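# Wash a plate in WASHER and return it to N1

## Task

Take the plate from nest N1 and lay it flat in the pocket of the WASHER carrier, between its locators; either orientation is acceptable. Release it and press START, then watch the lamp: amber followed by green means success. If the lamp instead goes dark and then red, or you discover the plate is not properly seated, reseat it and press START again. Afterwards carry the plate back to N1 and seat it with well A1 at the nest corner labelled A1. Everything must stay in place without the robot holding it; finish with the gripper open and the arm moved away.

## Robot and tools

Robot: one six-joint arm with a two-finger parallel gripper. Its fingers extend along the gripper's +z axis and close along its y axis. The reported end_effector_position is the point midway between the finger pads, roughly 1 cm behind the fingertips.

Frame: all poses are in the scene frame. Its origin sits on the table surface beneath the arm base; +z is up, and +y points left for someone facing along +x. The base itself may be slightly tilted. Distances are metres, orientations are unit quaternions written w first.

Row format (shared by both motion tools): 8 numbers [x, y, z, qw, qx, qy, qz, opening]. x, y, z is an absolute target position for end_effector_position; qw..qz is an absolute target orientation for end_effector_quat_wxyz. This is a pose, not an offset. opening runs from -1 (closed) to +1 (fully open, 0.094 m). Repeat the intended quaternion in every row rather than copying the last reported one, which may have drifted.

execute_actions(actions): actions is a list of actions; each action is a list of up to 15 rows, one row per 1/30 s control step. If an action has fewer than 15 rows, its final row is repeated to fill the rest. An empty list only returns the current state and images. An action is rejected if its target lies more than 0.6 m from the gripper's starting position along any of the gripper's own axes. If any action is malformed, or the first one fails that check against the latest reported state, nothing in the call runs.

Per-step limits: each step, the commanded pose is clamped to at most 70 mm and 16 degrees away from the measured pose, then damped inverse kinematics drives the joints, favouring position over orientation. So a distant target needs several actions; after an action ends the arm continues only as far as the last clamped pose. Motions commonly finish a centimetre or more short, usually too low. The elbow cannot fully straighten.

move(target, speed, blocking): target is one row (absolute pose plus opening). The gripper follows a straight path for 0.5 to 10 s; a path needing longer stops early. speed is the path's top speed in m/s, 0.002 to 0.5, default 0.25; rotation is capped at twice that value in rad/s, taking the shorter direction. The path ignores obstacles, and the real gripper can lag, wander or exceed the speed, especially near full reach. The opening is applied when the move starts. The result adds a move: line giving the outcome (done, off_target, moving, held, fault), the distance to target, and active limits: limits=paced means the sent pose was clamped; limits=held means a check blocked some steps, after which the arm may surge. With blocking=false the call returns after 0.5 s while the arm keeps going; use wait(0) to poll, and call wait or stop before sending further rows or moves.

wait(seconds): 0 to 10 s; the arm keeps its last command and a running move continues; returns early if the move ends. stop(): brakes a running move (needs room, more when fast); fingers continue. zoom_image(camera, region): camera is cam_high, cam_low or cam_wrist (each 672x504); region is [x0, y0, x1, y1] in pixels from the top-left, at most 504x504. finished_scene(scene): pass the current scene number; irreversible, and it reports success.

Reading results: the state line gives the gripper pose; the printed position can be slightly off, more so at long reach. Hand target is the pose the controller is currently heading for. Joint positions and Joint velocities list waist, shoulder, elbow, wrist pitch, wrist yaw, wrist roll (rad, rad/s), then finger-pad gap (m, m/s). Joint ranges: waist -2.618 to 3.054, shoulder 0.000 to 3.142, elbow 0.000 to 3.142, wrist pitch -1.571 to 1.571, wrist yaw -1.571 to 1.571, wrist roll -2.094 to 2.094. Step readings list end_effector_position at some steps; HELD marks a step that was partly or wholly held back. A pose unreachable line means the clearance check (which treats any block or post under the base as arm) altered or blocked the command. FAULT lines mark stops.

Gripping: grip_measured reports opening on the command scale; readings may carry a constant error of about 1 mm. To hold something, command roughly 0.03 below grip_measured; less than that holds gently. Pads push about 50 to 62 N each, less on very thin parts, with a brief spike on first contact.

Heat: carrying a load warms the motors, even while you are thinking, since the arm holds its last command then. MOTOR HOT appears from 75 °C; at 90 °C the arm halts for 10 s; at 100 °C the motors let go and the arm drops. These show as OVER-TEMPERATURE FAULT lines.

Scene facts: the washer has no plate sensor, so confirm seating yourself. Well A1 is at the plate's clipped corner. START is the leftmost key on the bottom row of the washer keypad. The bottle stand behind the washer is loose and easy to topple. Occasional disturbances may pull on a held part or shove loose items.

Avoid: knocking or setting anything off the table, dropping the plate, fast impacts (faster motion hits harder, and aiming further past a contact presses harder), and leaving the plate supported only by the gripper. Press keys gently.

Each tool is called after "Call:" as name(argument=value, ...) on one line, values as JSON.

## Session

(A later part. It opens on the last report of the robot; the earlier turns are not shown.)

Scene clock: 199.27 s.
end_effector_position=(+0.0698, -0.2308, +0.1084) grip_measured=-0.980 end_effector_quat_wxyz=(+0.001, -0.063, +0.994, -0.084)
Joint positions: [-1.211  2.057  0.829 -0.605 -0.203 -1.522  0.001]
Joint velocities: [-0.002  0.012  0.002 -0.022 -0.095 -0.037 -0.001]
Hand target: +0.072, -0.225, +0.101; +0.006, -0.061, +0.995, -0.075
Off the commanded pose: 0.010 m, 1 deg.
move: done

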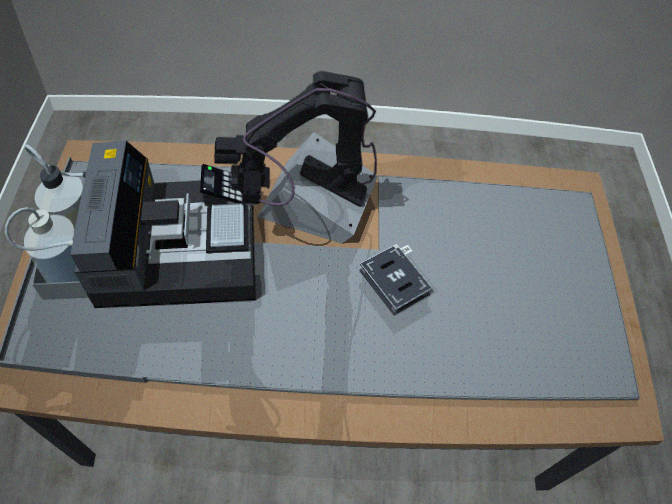

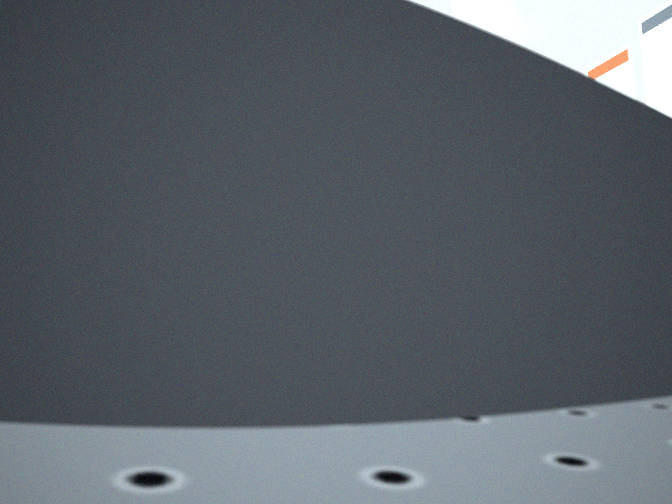

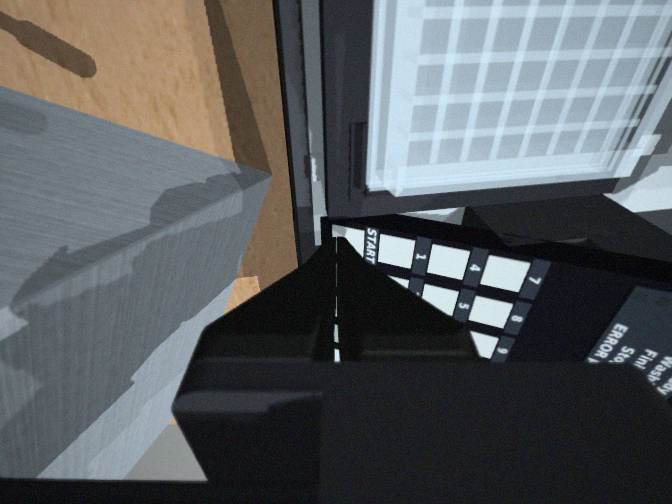

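Call:
execute_actions(actions=[[[0.0732,-0.2255,0.101,0.006,-0.061,0.994,-0.075,-1],[0.074,-0.2255,0.101,0.006,-0.061,0.994,-0.075,-1],[0.0747,-0.2255,0.101,0.006,-0.061,0.994,-0.075,-1],[0.0754,-0.2255,0.101,0.006,-0.061,0.994,-0.075,-1],[0.076,-0.2255,0.101,0.006,-0.061,0.994,-0.075,-1]]])

Call:
zoom_image(camera="cam_wrist", region=[280, 190, 440, 310])

Scene clock: 205.10 s.
end_effector_position=(+0.0733, -0.2300, +0.1075) grip_measured=-0.980 end_effector_quat_wxyz=(-0.001, -0.064, +0.994, -0.084)
Joint positions: [-1.196  2.057  0.829 -0.604 -0.204 -1.51   0.001]
Joint velocities: [-0.022 -0.002  0.002 -0.007  0.022  0.051 -0.   ]
Hand target: +0.076, -0.225, +0.101; +0.006, -0.061, +0.995, -0.075
Off the commanded pose: 0.008 m, 1 deg.
Step readings (end_effector_position):
0: (+0.0699, -0.2311, +0.1085)
1: (+0.0699, -0.2311, +0.1085)
2: (+0.0700, -0.2311, +0.1084)
4: (+0.0709, -0.2308, +0.1082)
8: (+0.0731, -0.2301, +0.1076)
15: end_effector_position above

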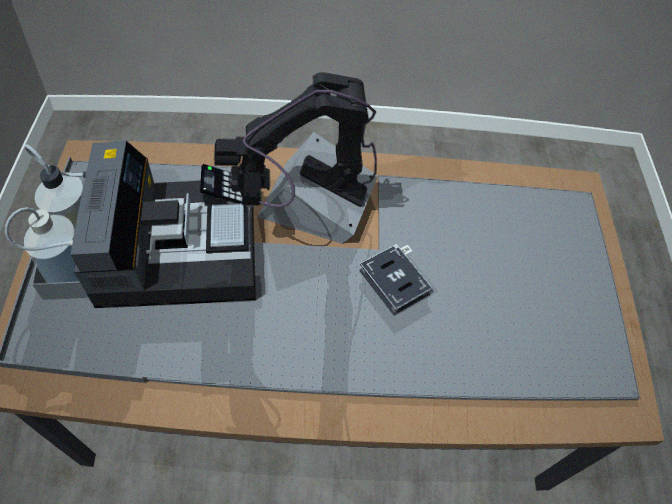

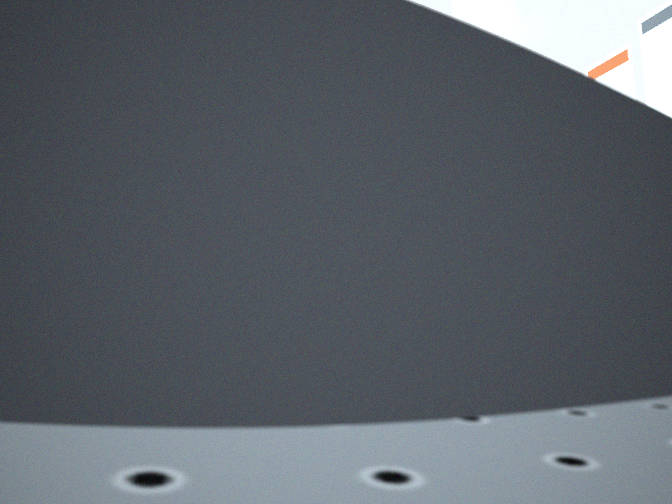

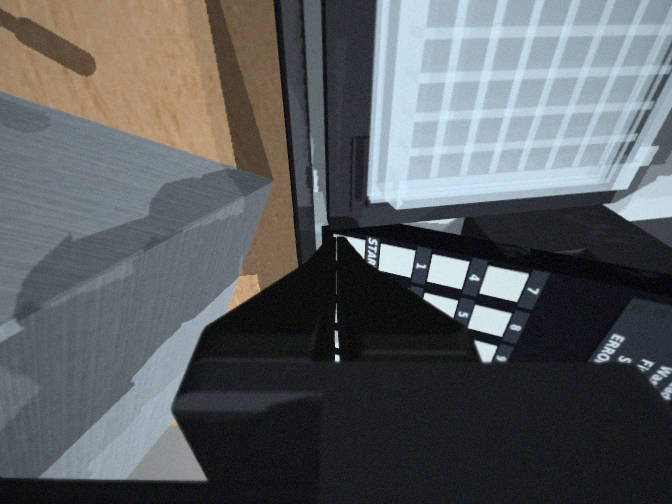

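Region (280, 190, 440, 310) of cam_wrist's 672x504 image, scaled by 3.150, with more detail than that image has; it fills the top 378 rows of this view, and the rest is white.

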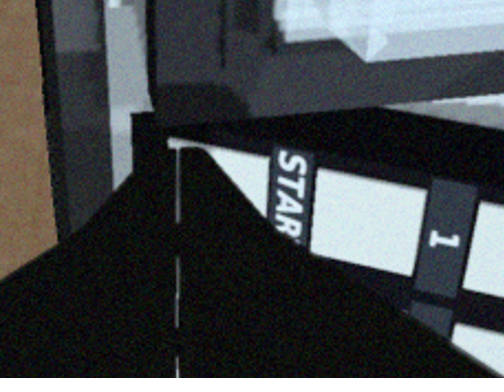

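Call:
move(target=[0.074,-0.228,0.088,0.006,-0.061,0.994,-0.075,-1], speed=0.02)

Scene clock: 209.10 s.
end_effector_position=(+0.0734, -0.2347, +0.1045) grip_measured=-0.980 end_effector_quat_wxyz=(+0.000, -0.064, +0.994, -0.089)
Joint positions: [-1.196  2.072  0.829 -0.578 -0.205 -1.508  0.001]
Joint velocities: [-0.012 -0.002  0.017  0.022 -0.081 -0.022 -0.   ]
Hand target: +0.074, -0.227, +0.089; +0.006, -0.061, +0.995, -0.075
Off the commanded pose: 0.018 m, 2 deg.
move: off_target

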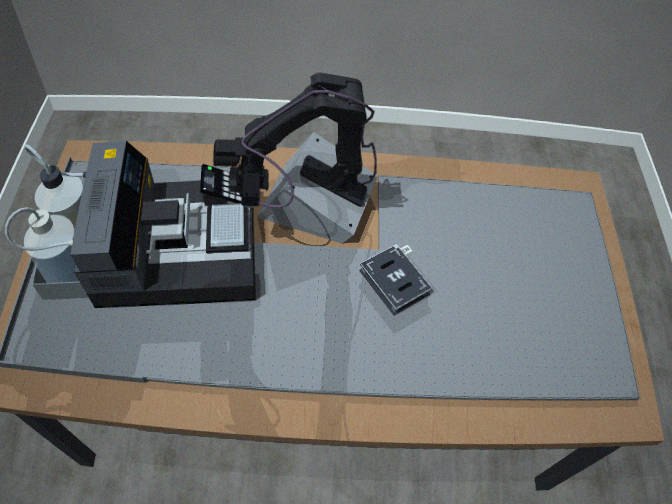

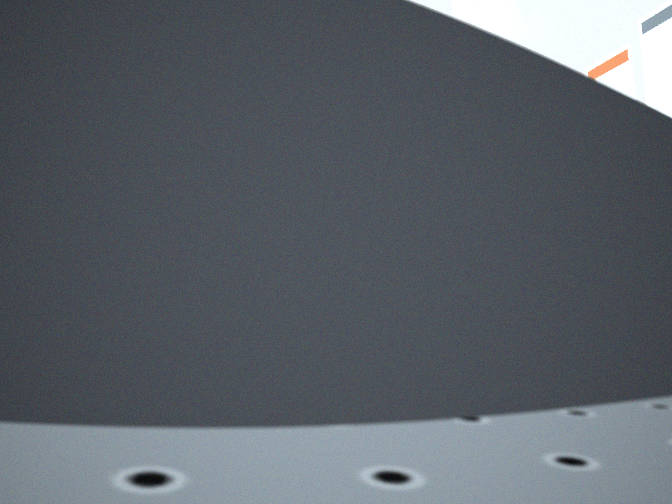

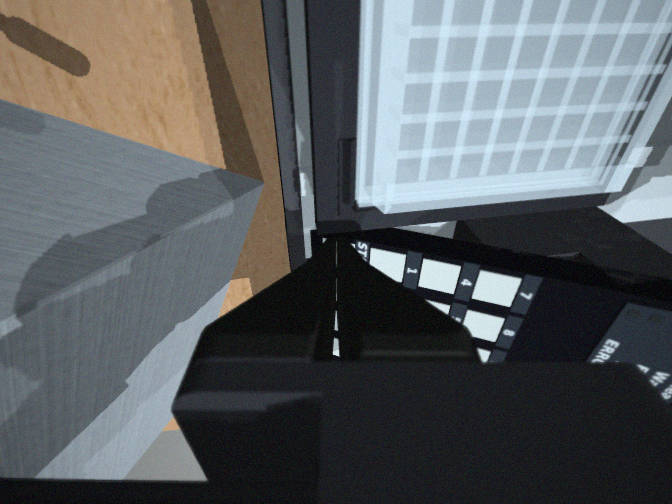

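Call:
move(target=[0.074,-0.229,0.078,0.006,-0.061,0.994,-0.07,-1], speed=0.02)

Call:
zoom_image(camera="cam_high", region=[180, 140, 280, 260])

Scene clock: 212.37 s.
end_effector_position=(+0.0733, -0.2344, +0.1038) grip_measured=-0.980 end_effector_quat_wxyz=(+0.001, -0.063, +0.994, -0.088)
Joint positions: [-1.196  2.075  0.829 -0.578 -0.206 -1.506  0.001]
Joint velocities: [ 0.017 -0.007 -0.012 -0.051 -0.007  0.022 -0.001]
Hand target: +0.073, -0.227, +0.081; +0.006, -0.061, +0.996, -0.069
Off the commanded pose: 0.026 m, 2 deg.
move: off_target

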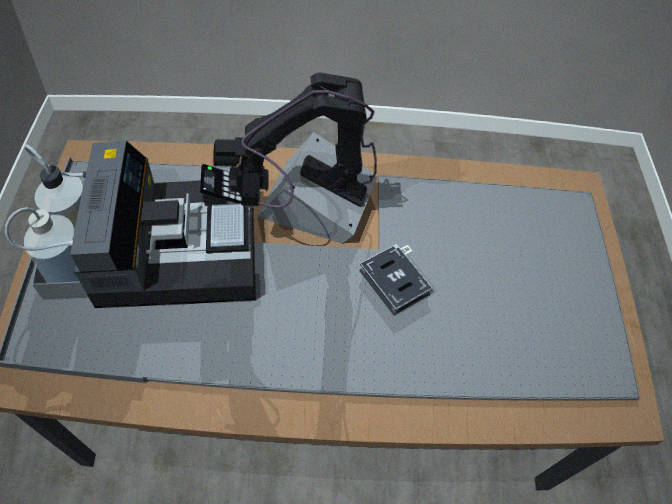

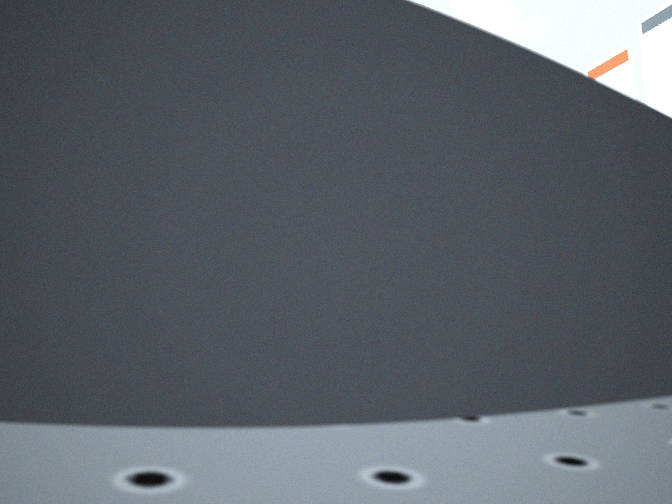

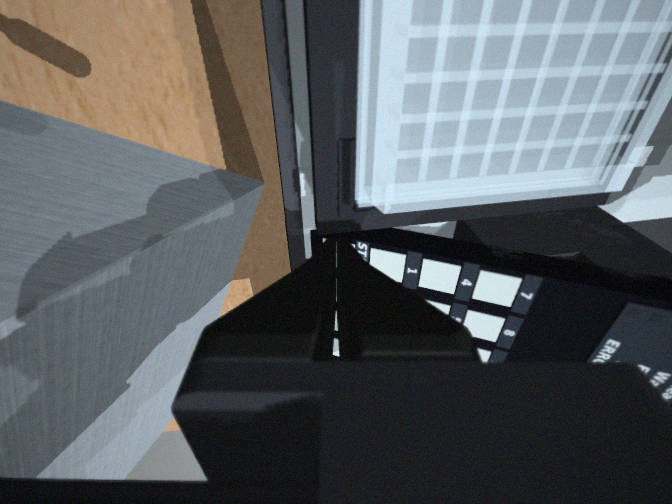

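Region (180, 140, 280, 260) of cam_high's 672x504 image, scaled by 4.200, with more detail than that image has.

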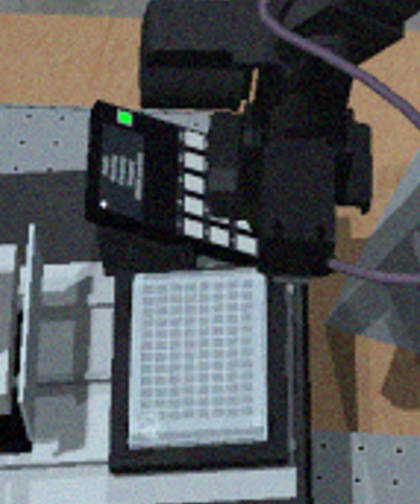

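Call:
move(target=[0.069,-0.233,0.138,0.006,-0.061,0.994,-0.09,-1], speed=0.06)

Call:
move(target=[0.0737,-0.2255,0.101,0.006,-0.061,0.994,-0.075,-1], speed=0.04)

Call:
zoom_image(camera="cam_wrist", region=[280, 190, 440, 310])

Scene clock: 220.37 s.
end_effector_position=(+0.0682, -0.2246, +0.1228) grip_measured=-0.980 end_effector_quat_wxyz=(+0.002, -0.061, +0.996, -0.072)
Joint positions: [-1.228  2.026  0.864 -0.7   -0.202 -1.54   0.001]
Joint velocities: [0.007 0.007 0.002 0.022 0.007 0.022 0.001]
Hand target: +0.069, -0.233, +0.137; +0.006, -0.061, +0.994, -0.090
Off the commanded pose: 0.017 m, 2 deg.
move: off_target

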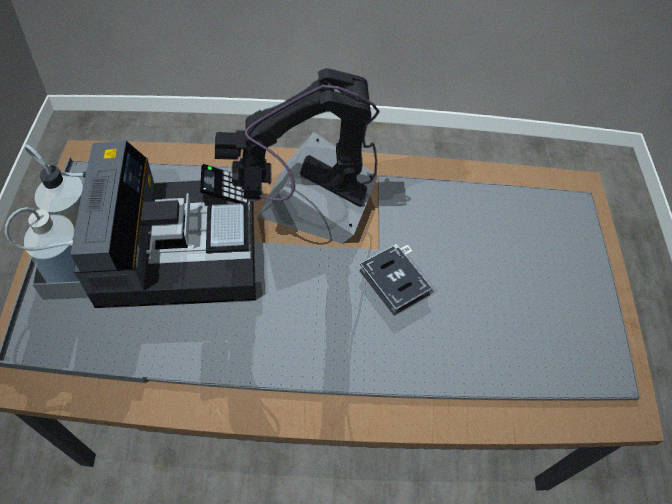

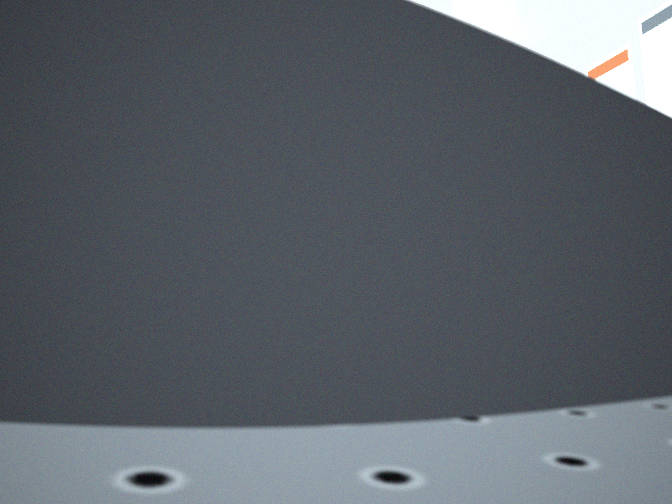

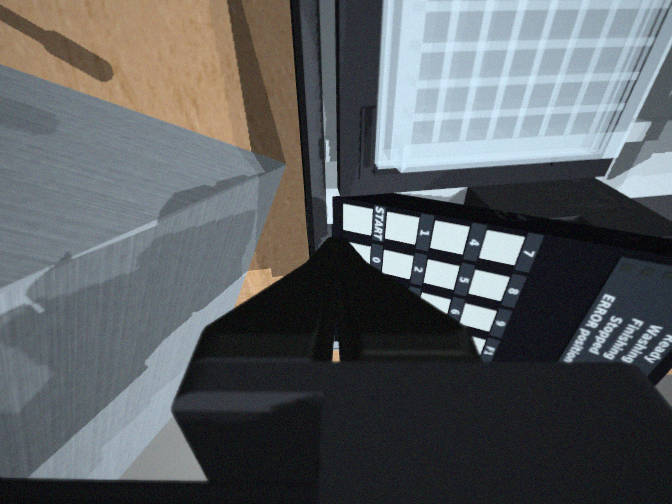

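Scene clock: 221.40 s.
end_effector_position=(+0.0711, -0.2306, +0.1081) grip_measured=-0.980 end_effector_quat_wxyz=(-0.001, -0.064, +0.994, -0.084)
Joint positions: [-1.205  2.058  0.83  -0.606 -0.202 -1.518  0.001]
Joint velocities: [-0.007  0.002 -0.017  0.007 -0.037  0.007  0.001]
Hand target: +0.073, -0.225, +0.101; +0.006, -0.061, +0.995, -0.075
Off the commanded pose: 0.009 m, 1 deg.
move: done

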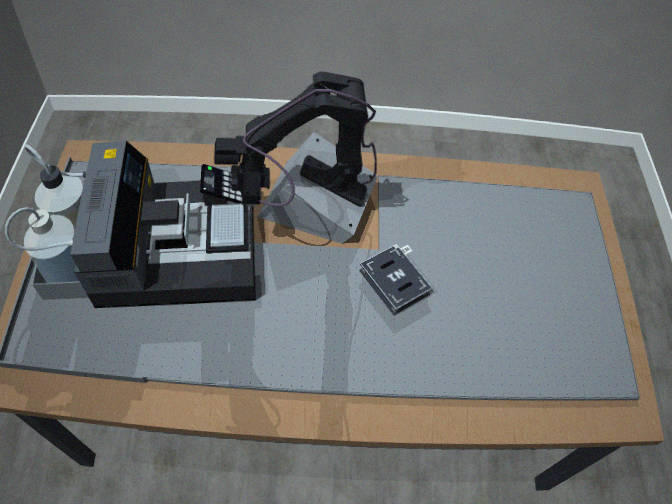

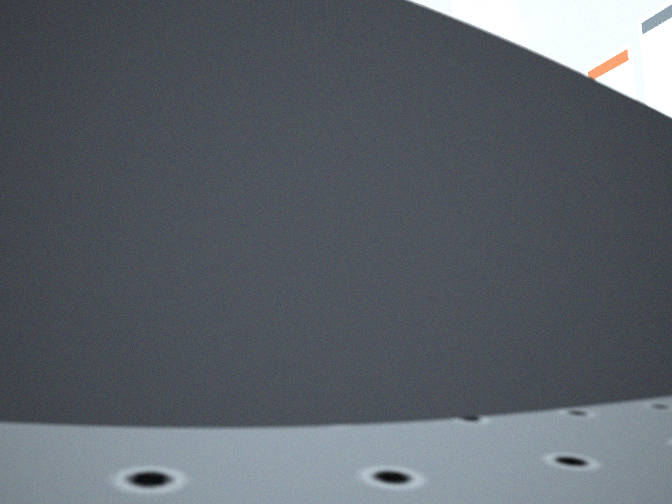

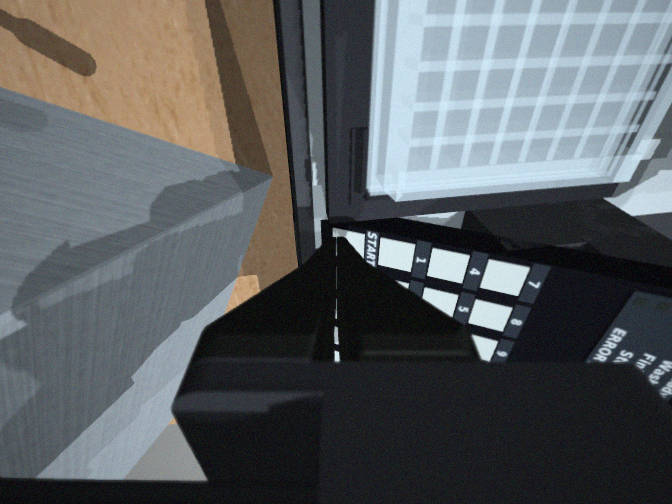

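Region (280, 190, 440, 310) of cam_wrist's 672x504 image, scaled by 3.150, with more detail than that image has; it fills the top 378 rows of this view, and the rest is white.

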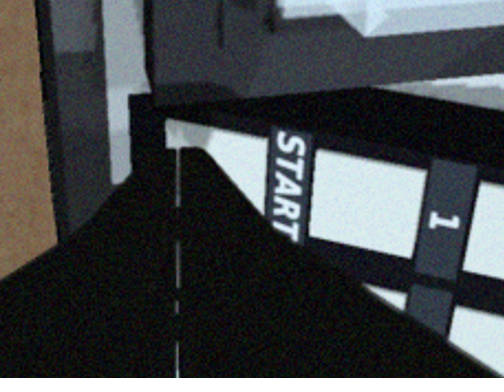

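Call:
move(target=[0.0715,-0.2275,0.087,0.006,-0.061,0.994,-0.075,-1], speed=0.02)

Scene clock: 225.63 s.
end_effector_position=(+0.0712, -0.2359, +0.1046) grip_measured=-0.980 end_effector_quat_wxyz=(+0.001, -0.065, +0.994, -0.091)
Joint positions: [-1.205  2.073  0.827 -0.572 -0.203 -1.517  0.001]
Joint velocities: [ 0.002  0.002 -0.012 -0.081 -0.051 -0.066  0.001]
Hand target: +0.071, -0.227, +0.088; +0.006, -0.061, +0.995, -0.075
Off the commanded pose: 0.019 m, 2 deg.
move: off_target

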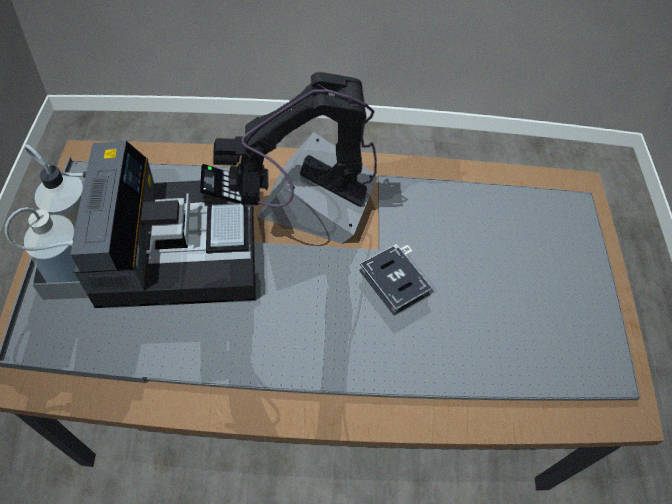

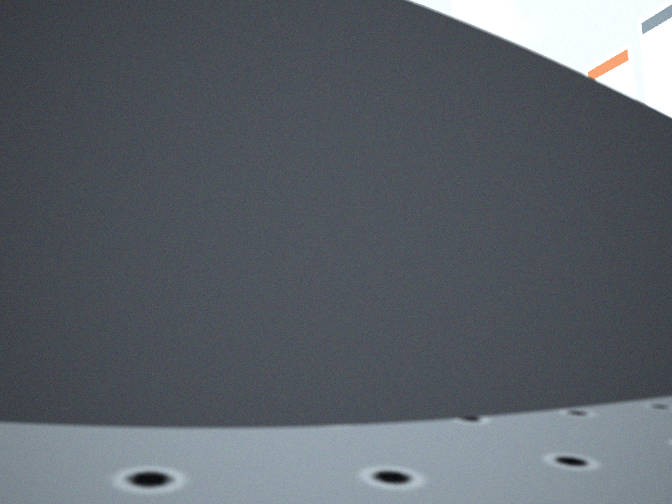

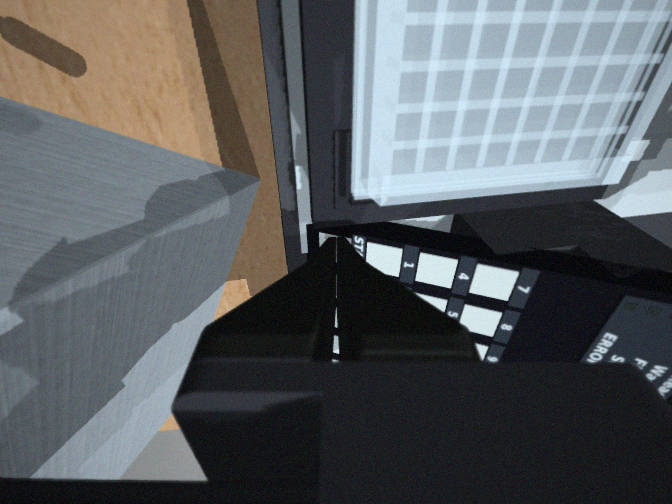

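Call:
zoom_image(camera="cam_wrist", region=[290, 210, 390, 285])

Region (290, 210, 390, 285) of cam_wrist's 672x504 image, scaled by 5.040, with more detail than that image has; it fills the top 378 rows of this view, and the rest is white.

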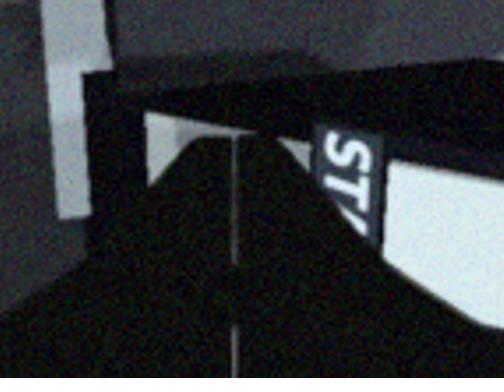

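Call:
move(target=[0.0695,-0.227,0.080,0.006,-0.061,0.994,-0.07,-1], speed=0.02)

Scene clock: 230.13 s.
end_effector_position=(+0.0713, -0.2361, +0.1046) grip_measured=-0.980 end_effector_quat_wxyz=(+0.001, -0.065, +0.994, -0.092)
Joint positions: [-1.205  2.073  0.827 -0.571 -0.203 -1.517  0.001]
Joint velocities: [ 0.002 -0.007 -0.007  0.007  0.007 -0.081 -0.   ]
Hand target: +0.069, -0.225, +0.082; +0.006, -0.061, +0.996, -0.070
Off the commanded pose: 0.026 m, 3 deg.
move: off_target

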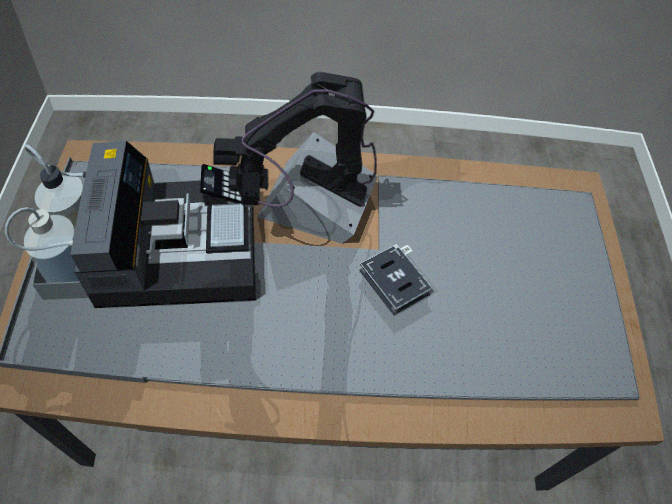

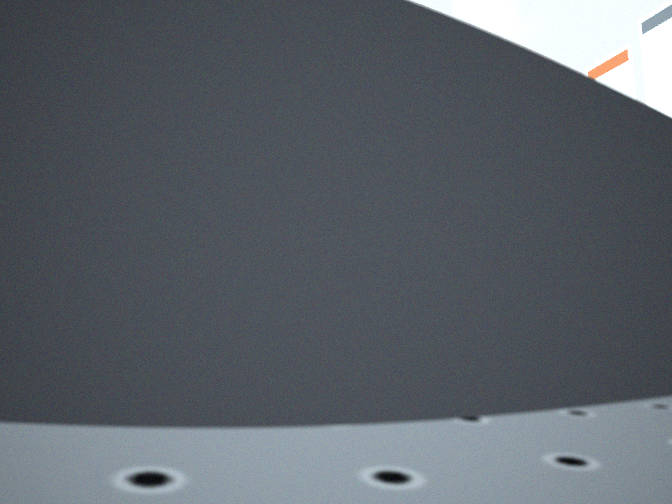

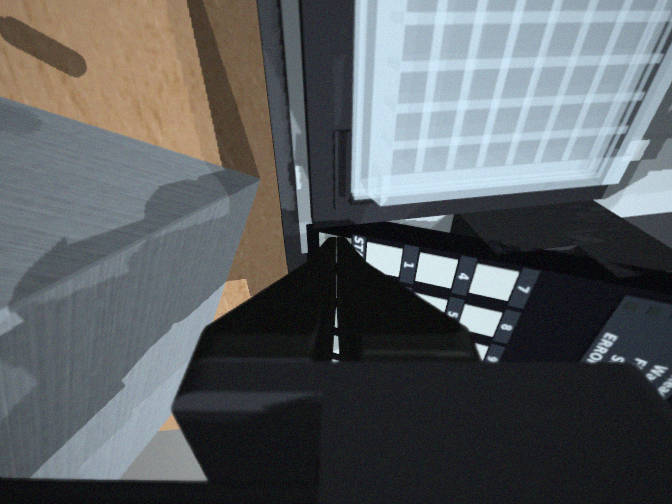

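Call:
move(target=[0.066,-0.233,0.136,0.006,-0.061,0.994,-0.09,-1], speed=0.06)

Call:
move(target=[0.071,-0.225,0.101,0.006,-0.061,0.994,-0.075,-1], speed=0.04)

Call:
move(target=[0.0688,-0.2265,0.088,0.006,-0.061,0.994,-0.075,-1], speed=0.02)

Scene clock: 238.00 s.
end_effector_position=(+0.0652, -0.2245, +0.1209) grip_measured=-0.980 end_effector_quat_wxyz=(+0.002, -0.060, +0.996, -0.072)
Joint positions: [-1.238  2.03   0.857 -0.691 -0.2   -1.548  0.001]
Joint velocities: [ 0.012 -0.012 -0.002  0.022 -0.037 -0.022 -0.001]
Hand target: +0.066, -0.233, +0.135; +0.006, -0.061, +0.994, -0.090
Off the commanded pose: 0.017 m, 2 deg.
move: off_target

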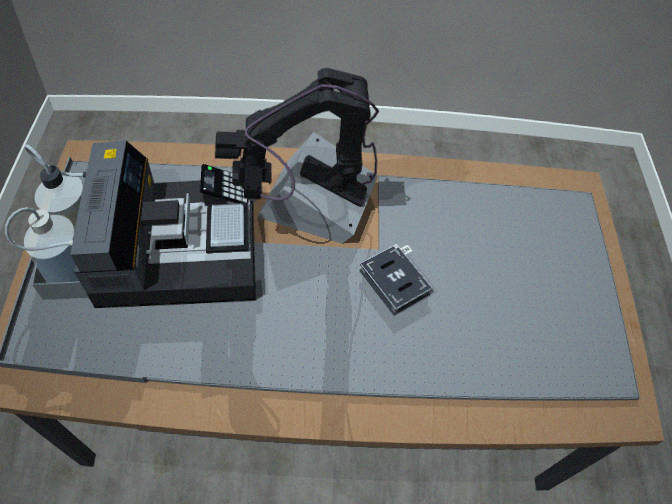

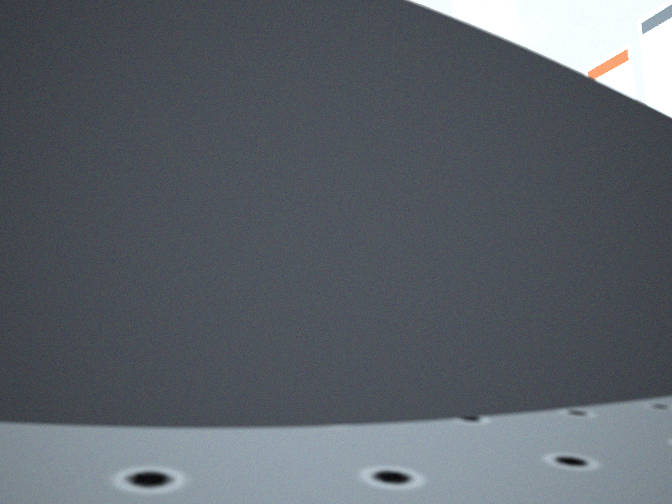

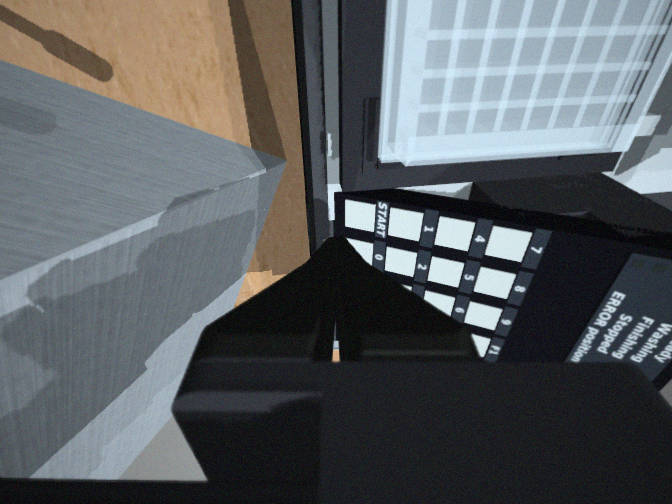

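Scene clock: 239.00 s.
end_effector_position=(+0.0683, -0.2300, +0.1081) grip_measured=-0.980 end_effector_quat_wxyz=(-0.001, -0.064, +0.994, -0.084)
Joint positions: [-1.214  2.056  0.826 -0.605 -0.2   -1.528  0.001]
Joint velocities: [-0.002 -0.002 -0.002  0.066 -0.007 -0.037  0.001]
Hand target: +0.071, -0.225, +0.101; +0.006, -0.061, +0.995, -0.075
Off the commanded pose: 0.009 m, 1 deg.
move: done

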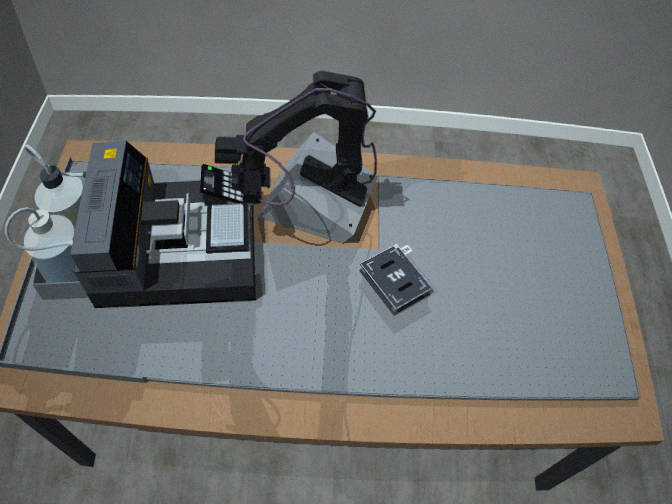

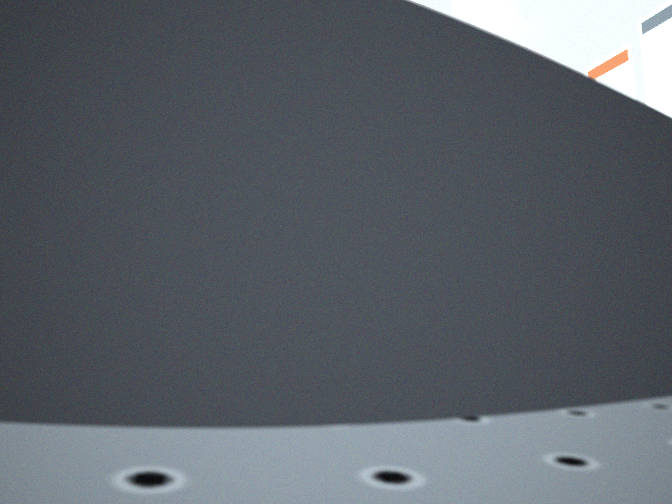

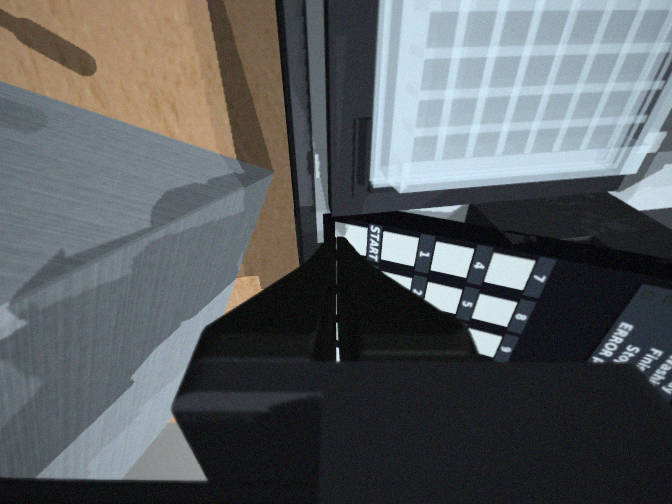

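Scene clock: 240.23 s.
end_effector_position=(+0.0683, -0.2355, +0.1041) grip_measured=-0.980 end_effector_quat_wxyz=(+0.000, -0.064, +0.994, -0.091)
Joint positions: [-1.214  2.074  0.823 -0.57  -0.2   -1.527  0.001]
Joint velocities: [-0.017  0.007  0.007 -0.022  0.007  0.037 -0.   ]
Hand target: +0.068, -0.226, +0.089; +0.006, -0.061, +0.995, -0.075
Off the commanded pose: 0.018 m, 2 deg.
move: off_target

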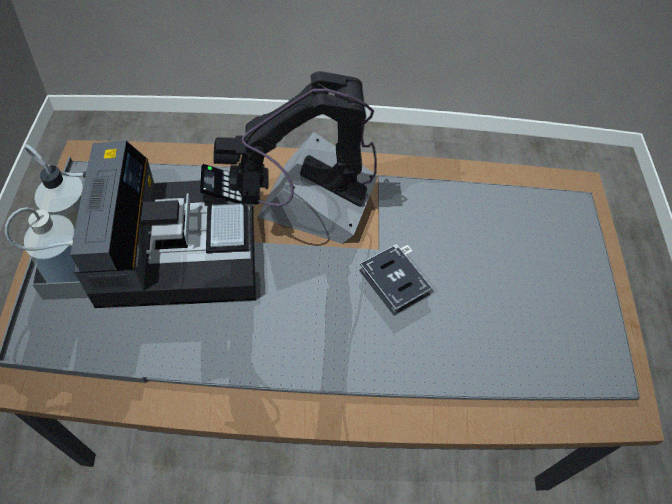

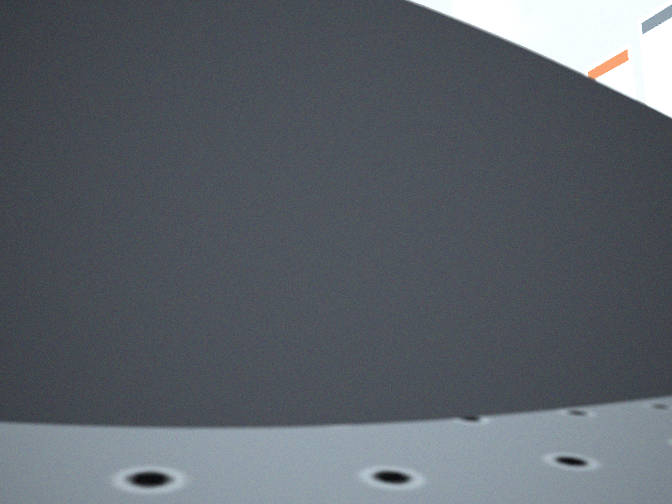

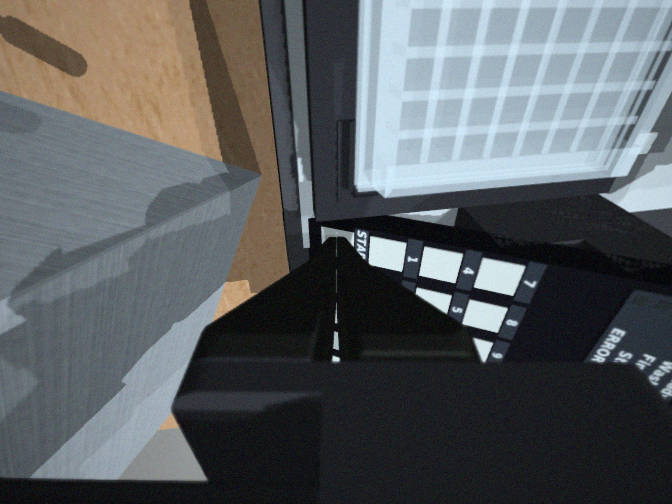

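Call:
move(target=[0.0695,-0.235,0.086,0.006,-0.061,0.994,-0.075,-1], speed=0.015)

Scene clock: 245.00 s.
end_effector_position=(+0.0682, -0.2353, +0.1038) grip_measured=-0.980 end_effector_quat_wxyz=(+0.000, -0.064, +0.994, -0.090)
Joint positions: [-1.214  2.075  0.823 -0.57  -0.2   -1.526  0.001]
Joint velocities: [ 0.002 -0.002 -0.012 -0.007  0.007 -0.037 -0.   ]
Hand target: +0.069, -0.234, +0.087; +0.006, -0.061, +0.995, -0.075
Off the commanded pose: 0.018 m, 2 deg.
move: off_target

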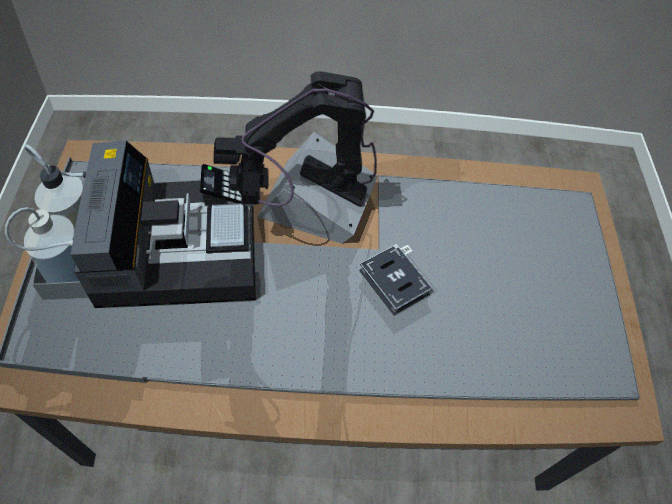

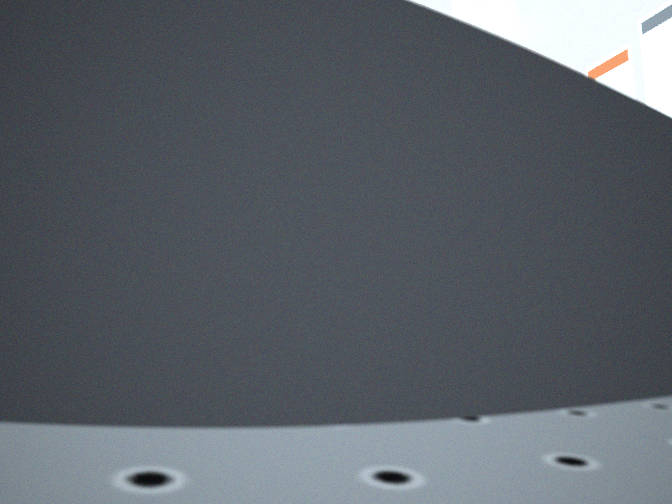

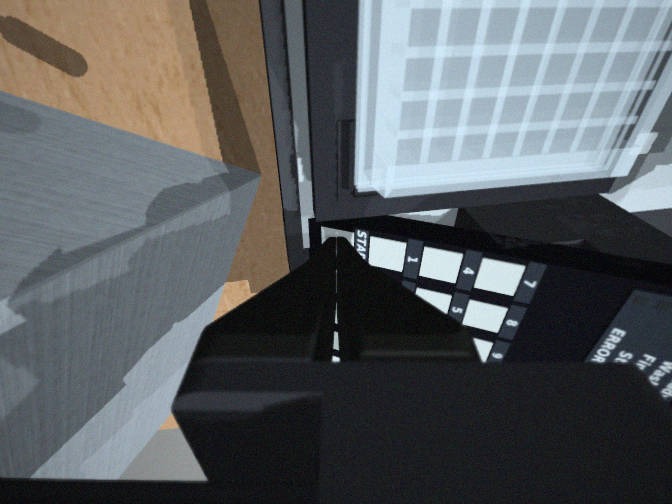

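Call:
zoom_image(camera="cam_wrist", region=[290, 200, 410, 290])

Call:
zoom_image(camera="cam_high", region=[195, 150, 275, 210])

Region (290, 200, 410, 290) of cam_wrist's 672x504 image, scaled by 4.200, with more detail than that image has; it fills the top 378 rows of this view, and the rest is white.

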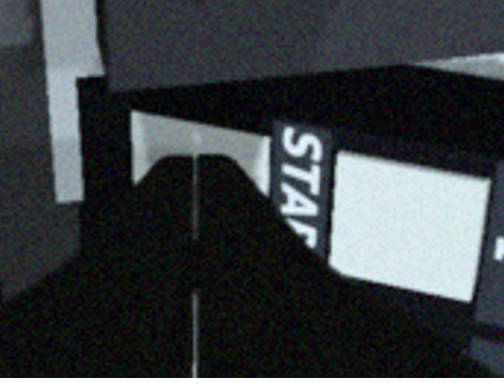

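Region (195, 150, 275, 210) of cam_high's 672x504 image, scaled by 6.300, with more detail than that image has; it fills the top 378 rows of this view, and the rest is white.

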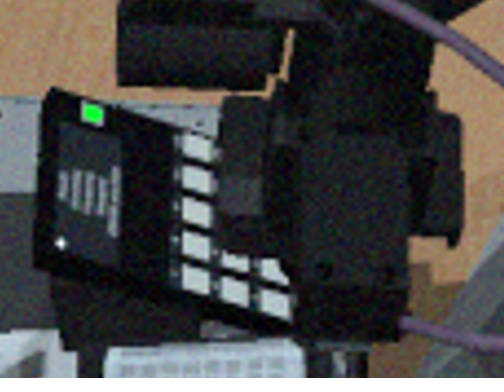

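Call:
move(target=[0.0695,-0.239,0.077,0.006,-0.061,0.994,-0.075,-1], speed=0.015)

Scene clock: 260.37 s.
end_effector_position=(+0.0682, -0.2352, +0.1032) grip_measured=-0.980 end_effector_quat_wxyz=(+0.001, -0.062, +0.994, -0.089)
Joint positions: [-1.214  2.077  0.823 -0.57  -0.201 -1.523  0.001]
Joint velocities: [ 0.007 -0.002  0.002 -0.051 -0.022 -0.022  0.001]
Hand target: +0.069, -0.236, +0.080; +0.006, -0.061, +0.995, -0.075
Off the commanded pose: 0.027 m, 2 deg.
move: off_target

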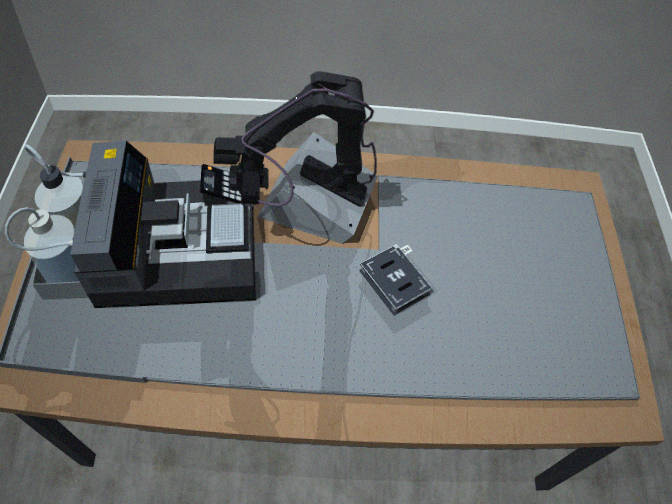

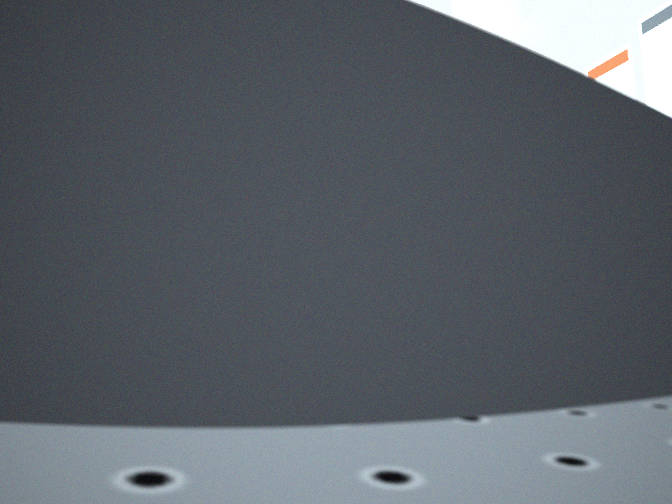

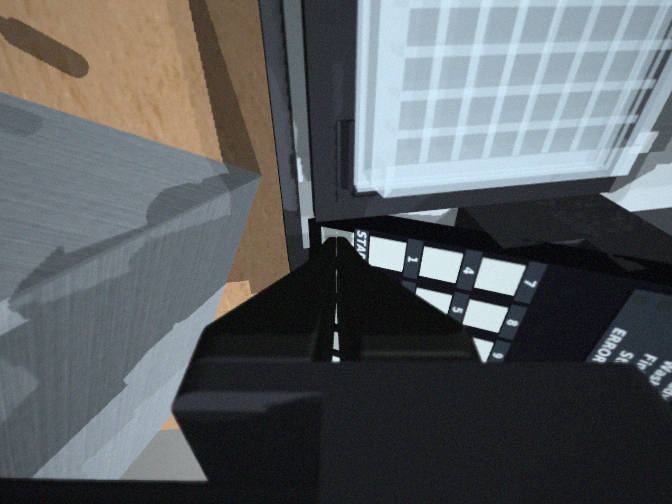

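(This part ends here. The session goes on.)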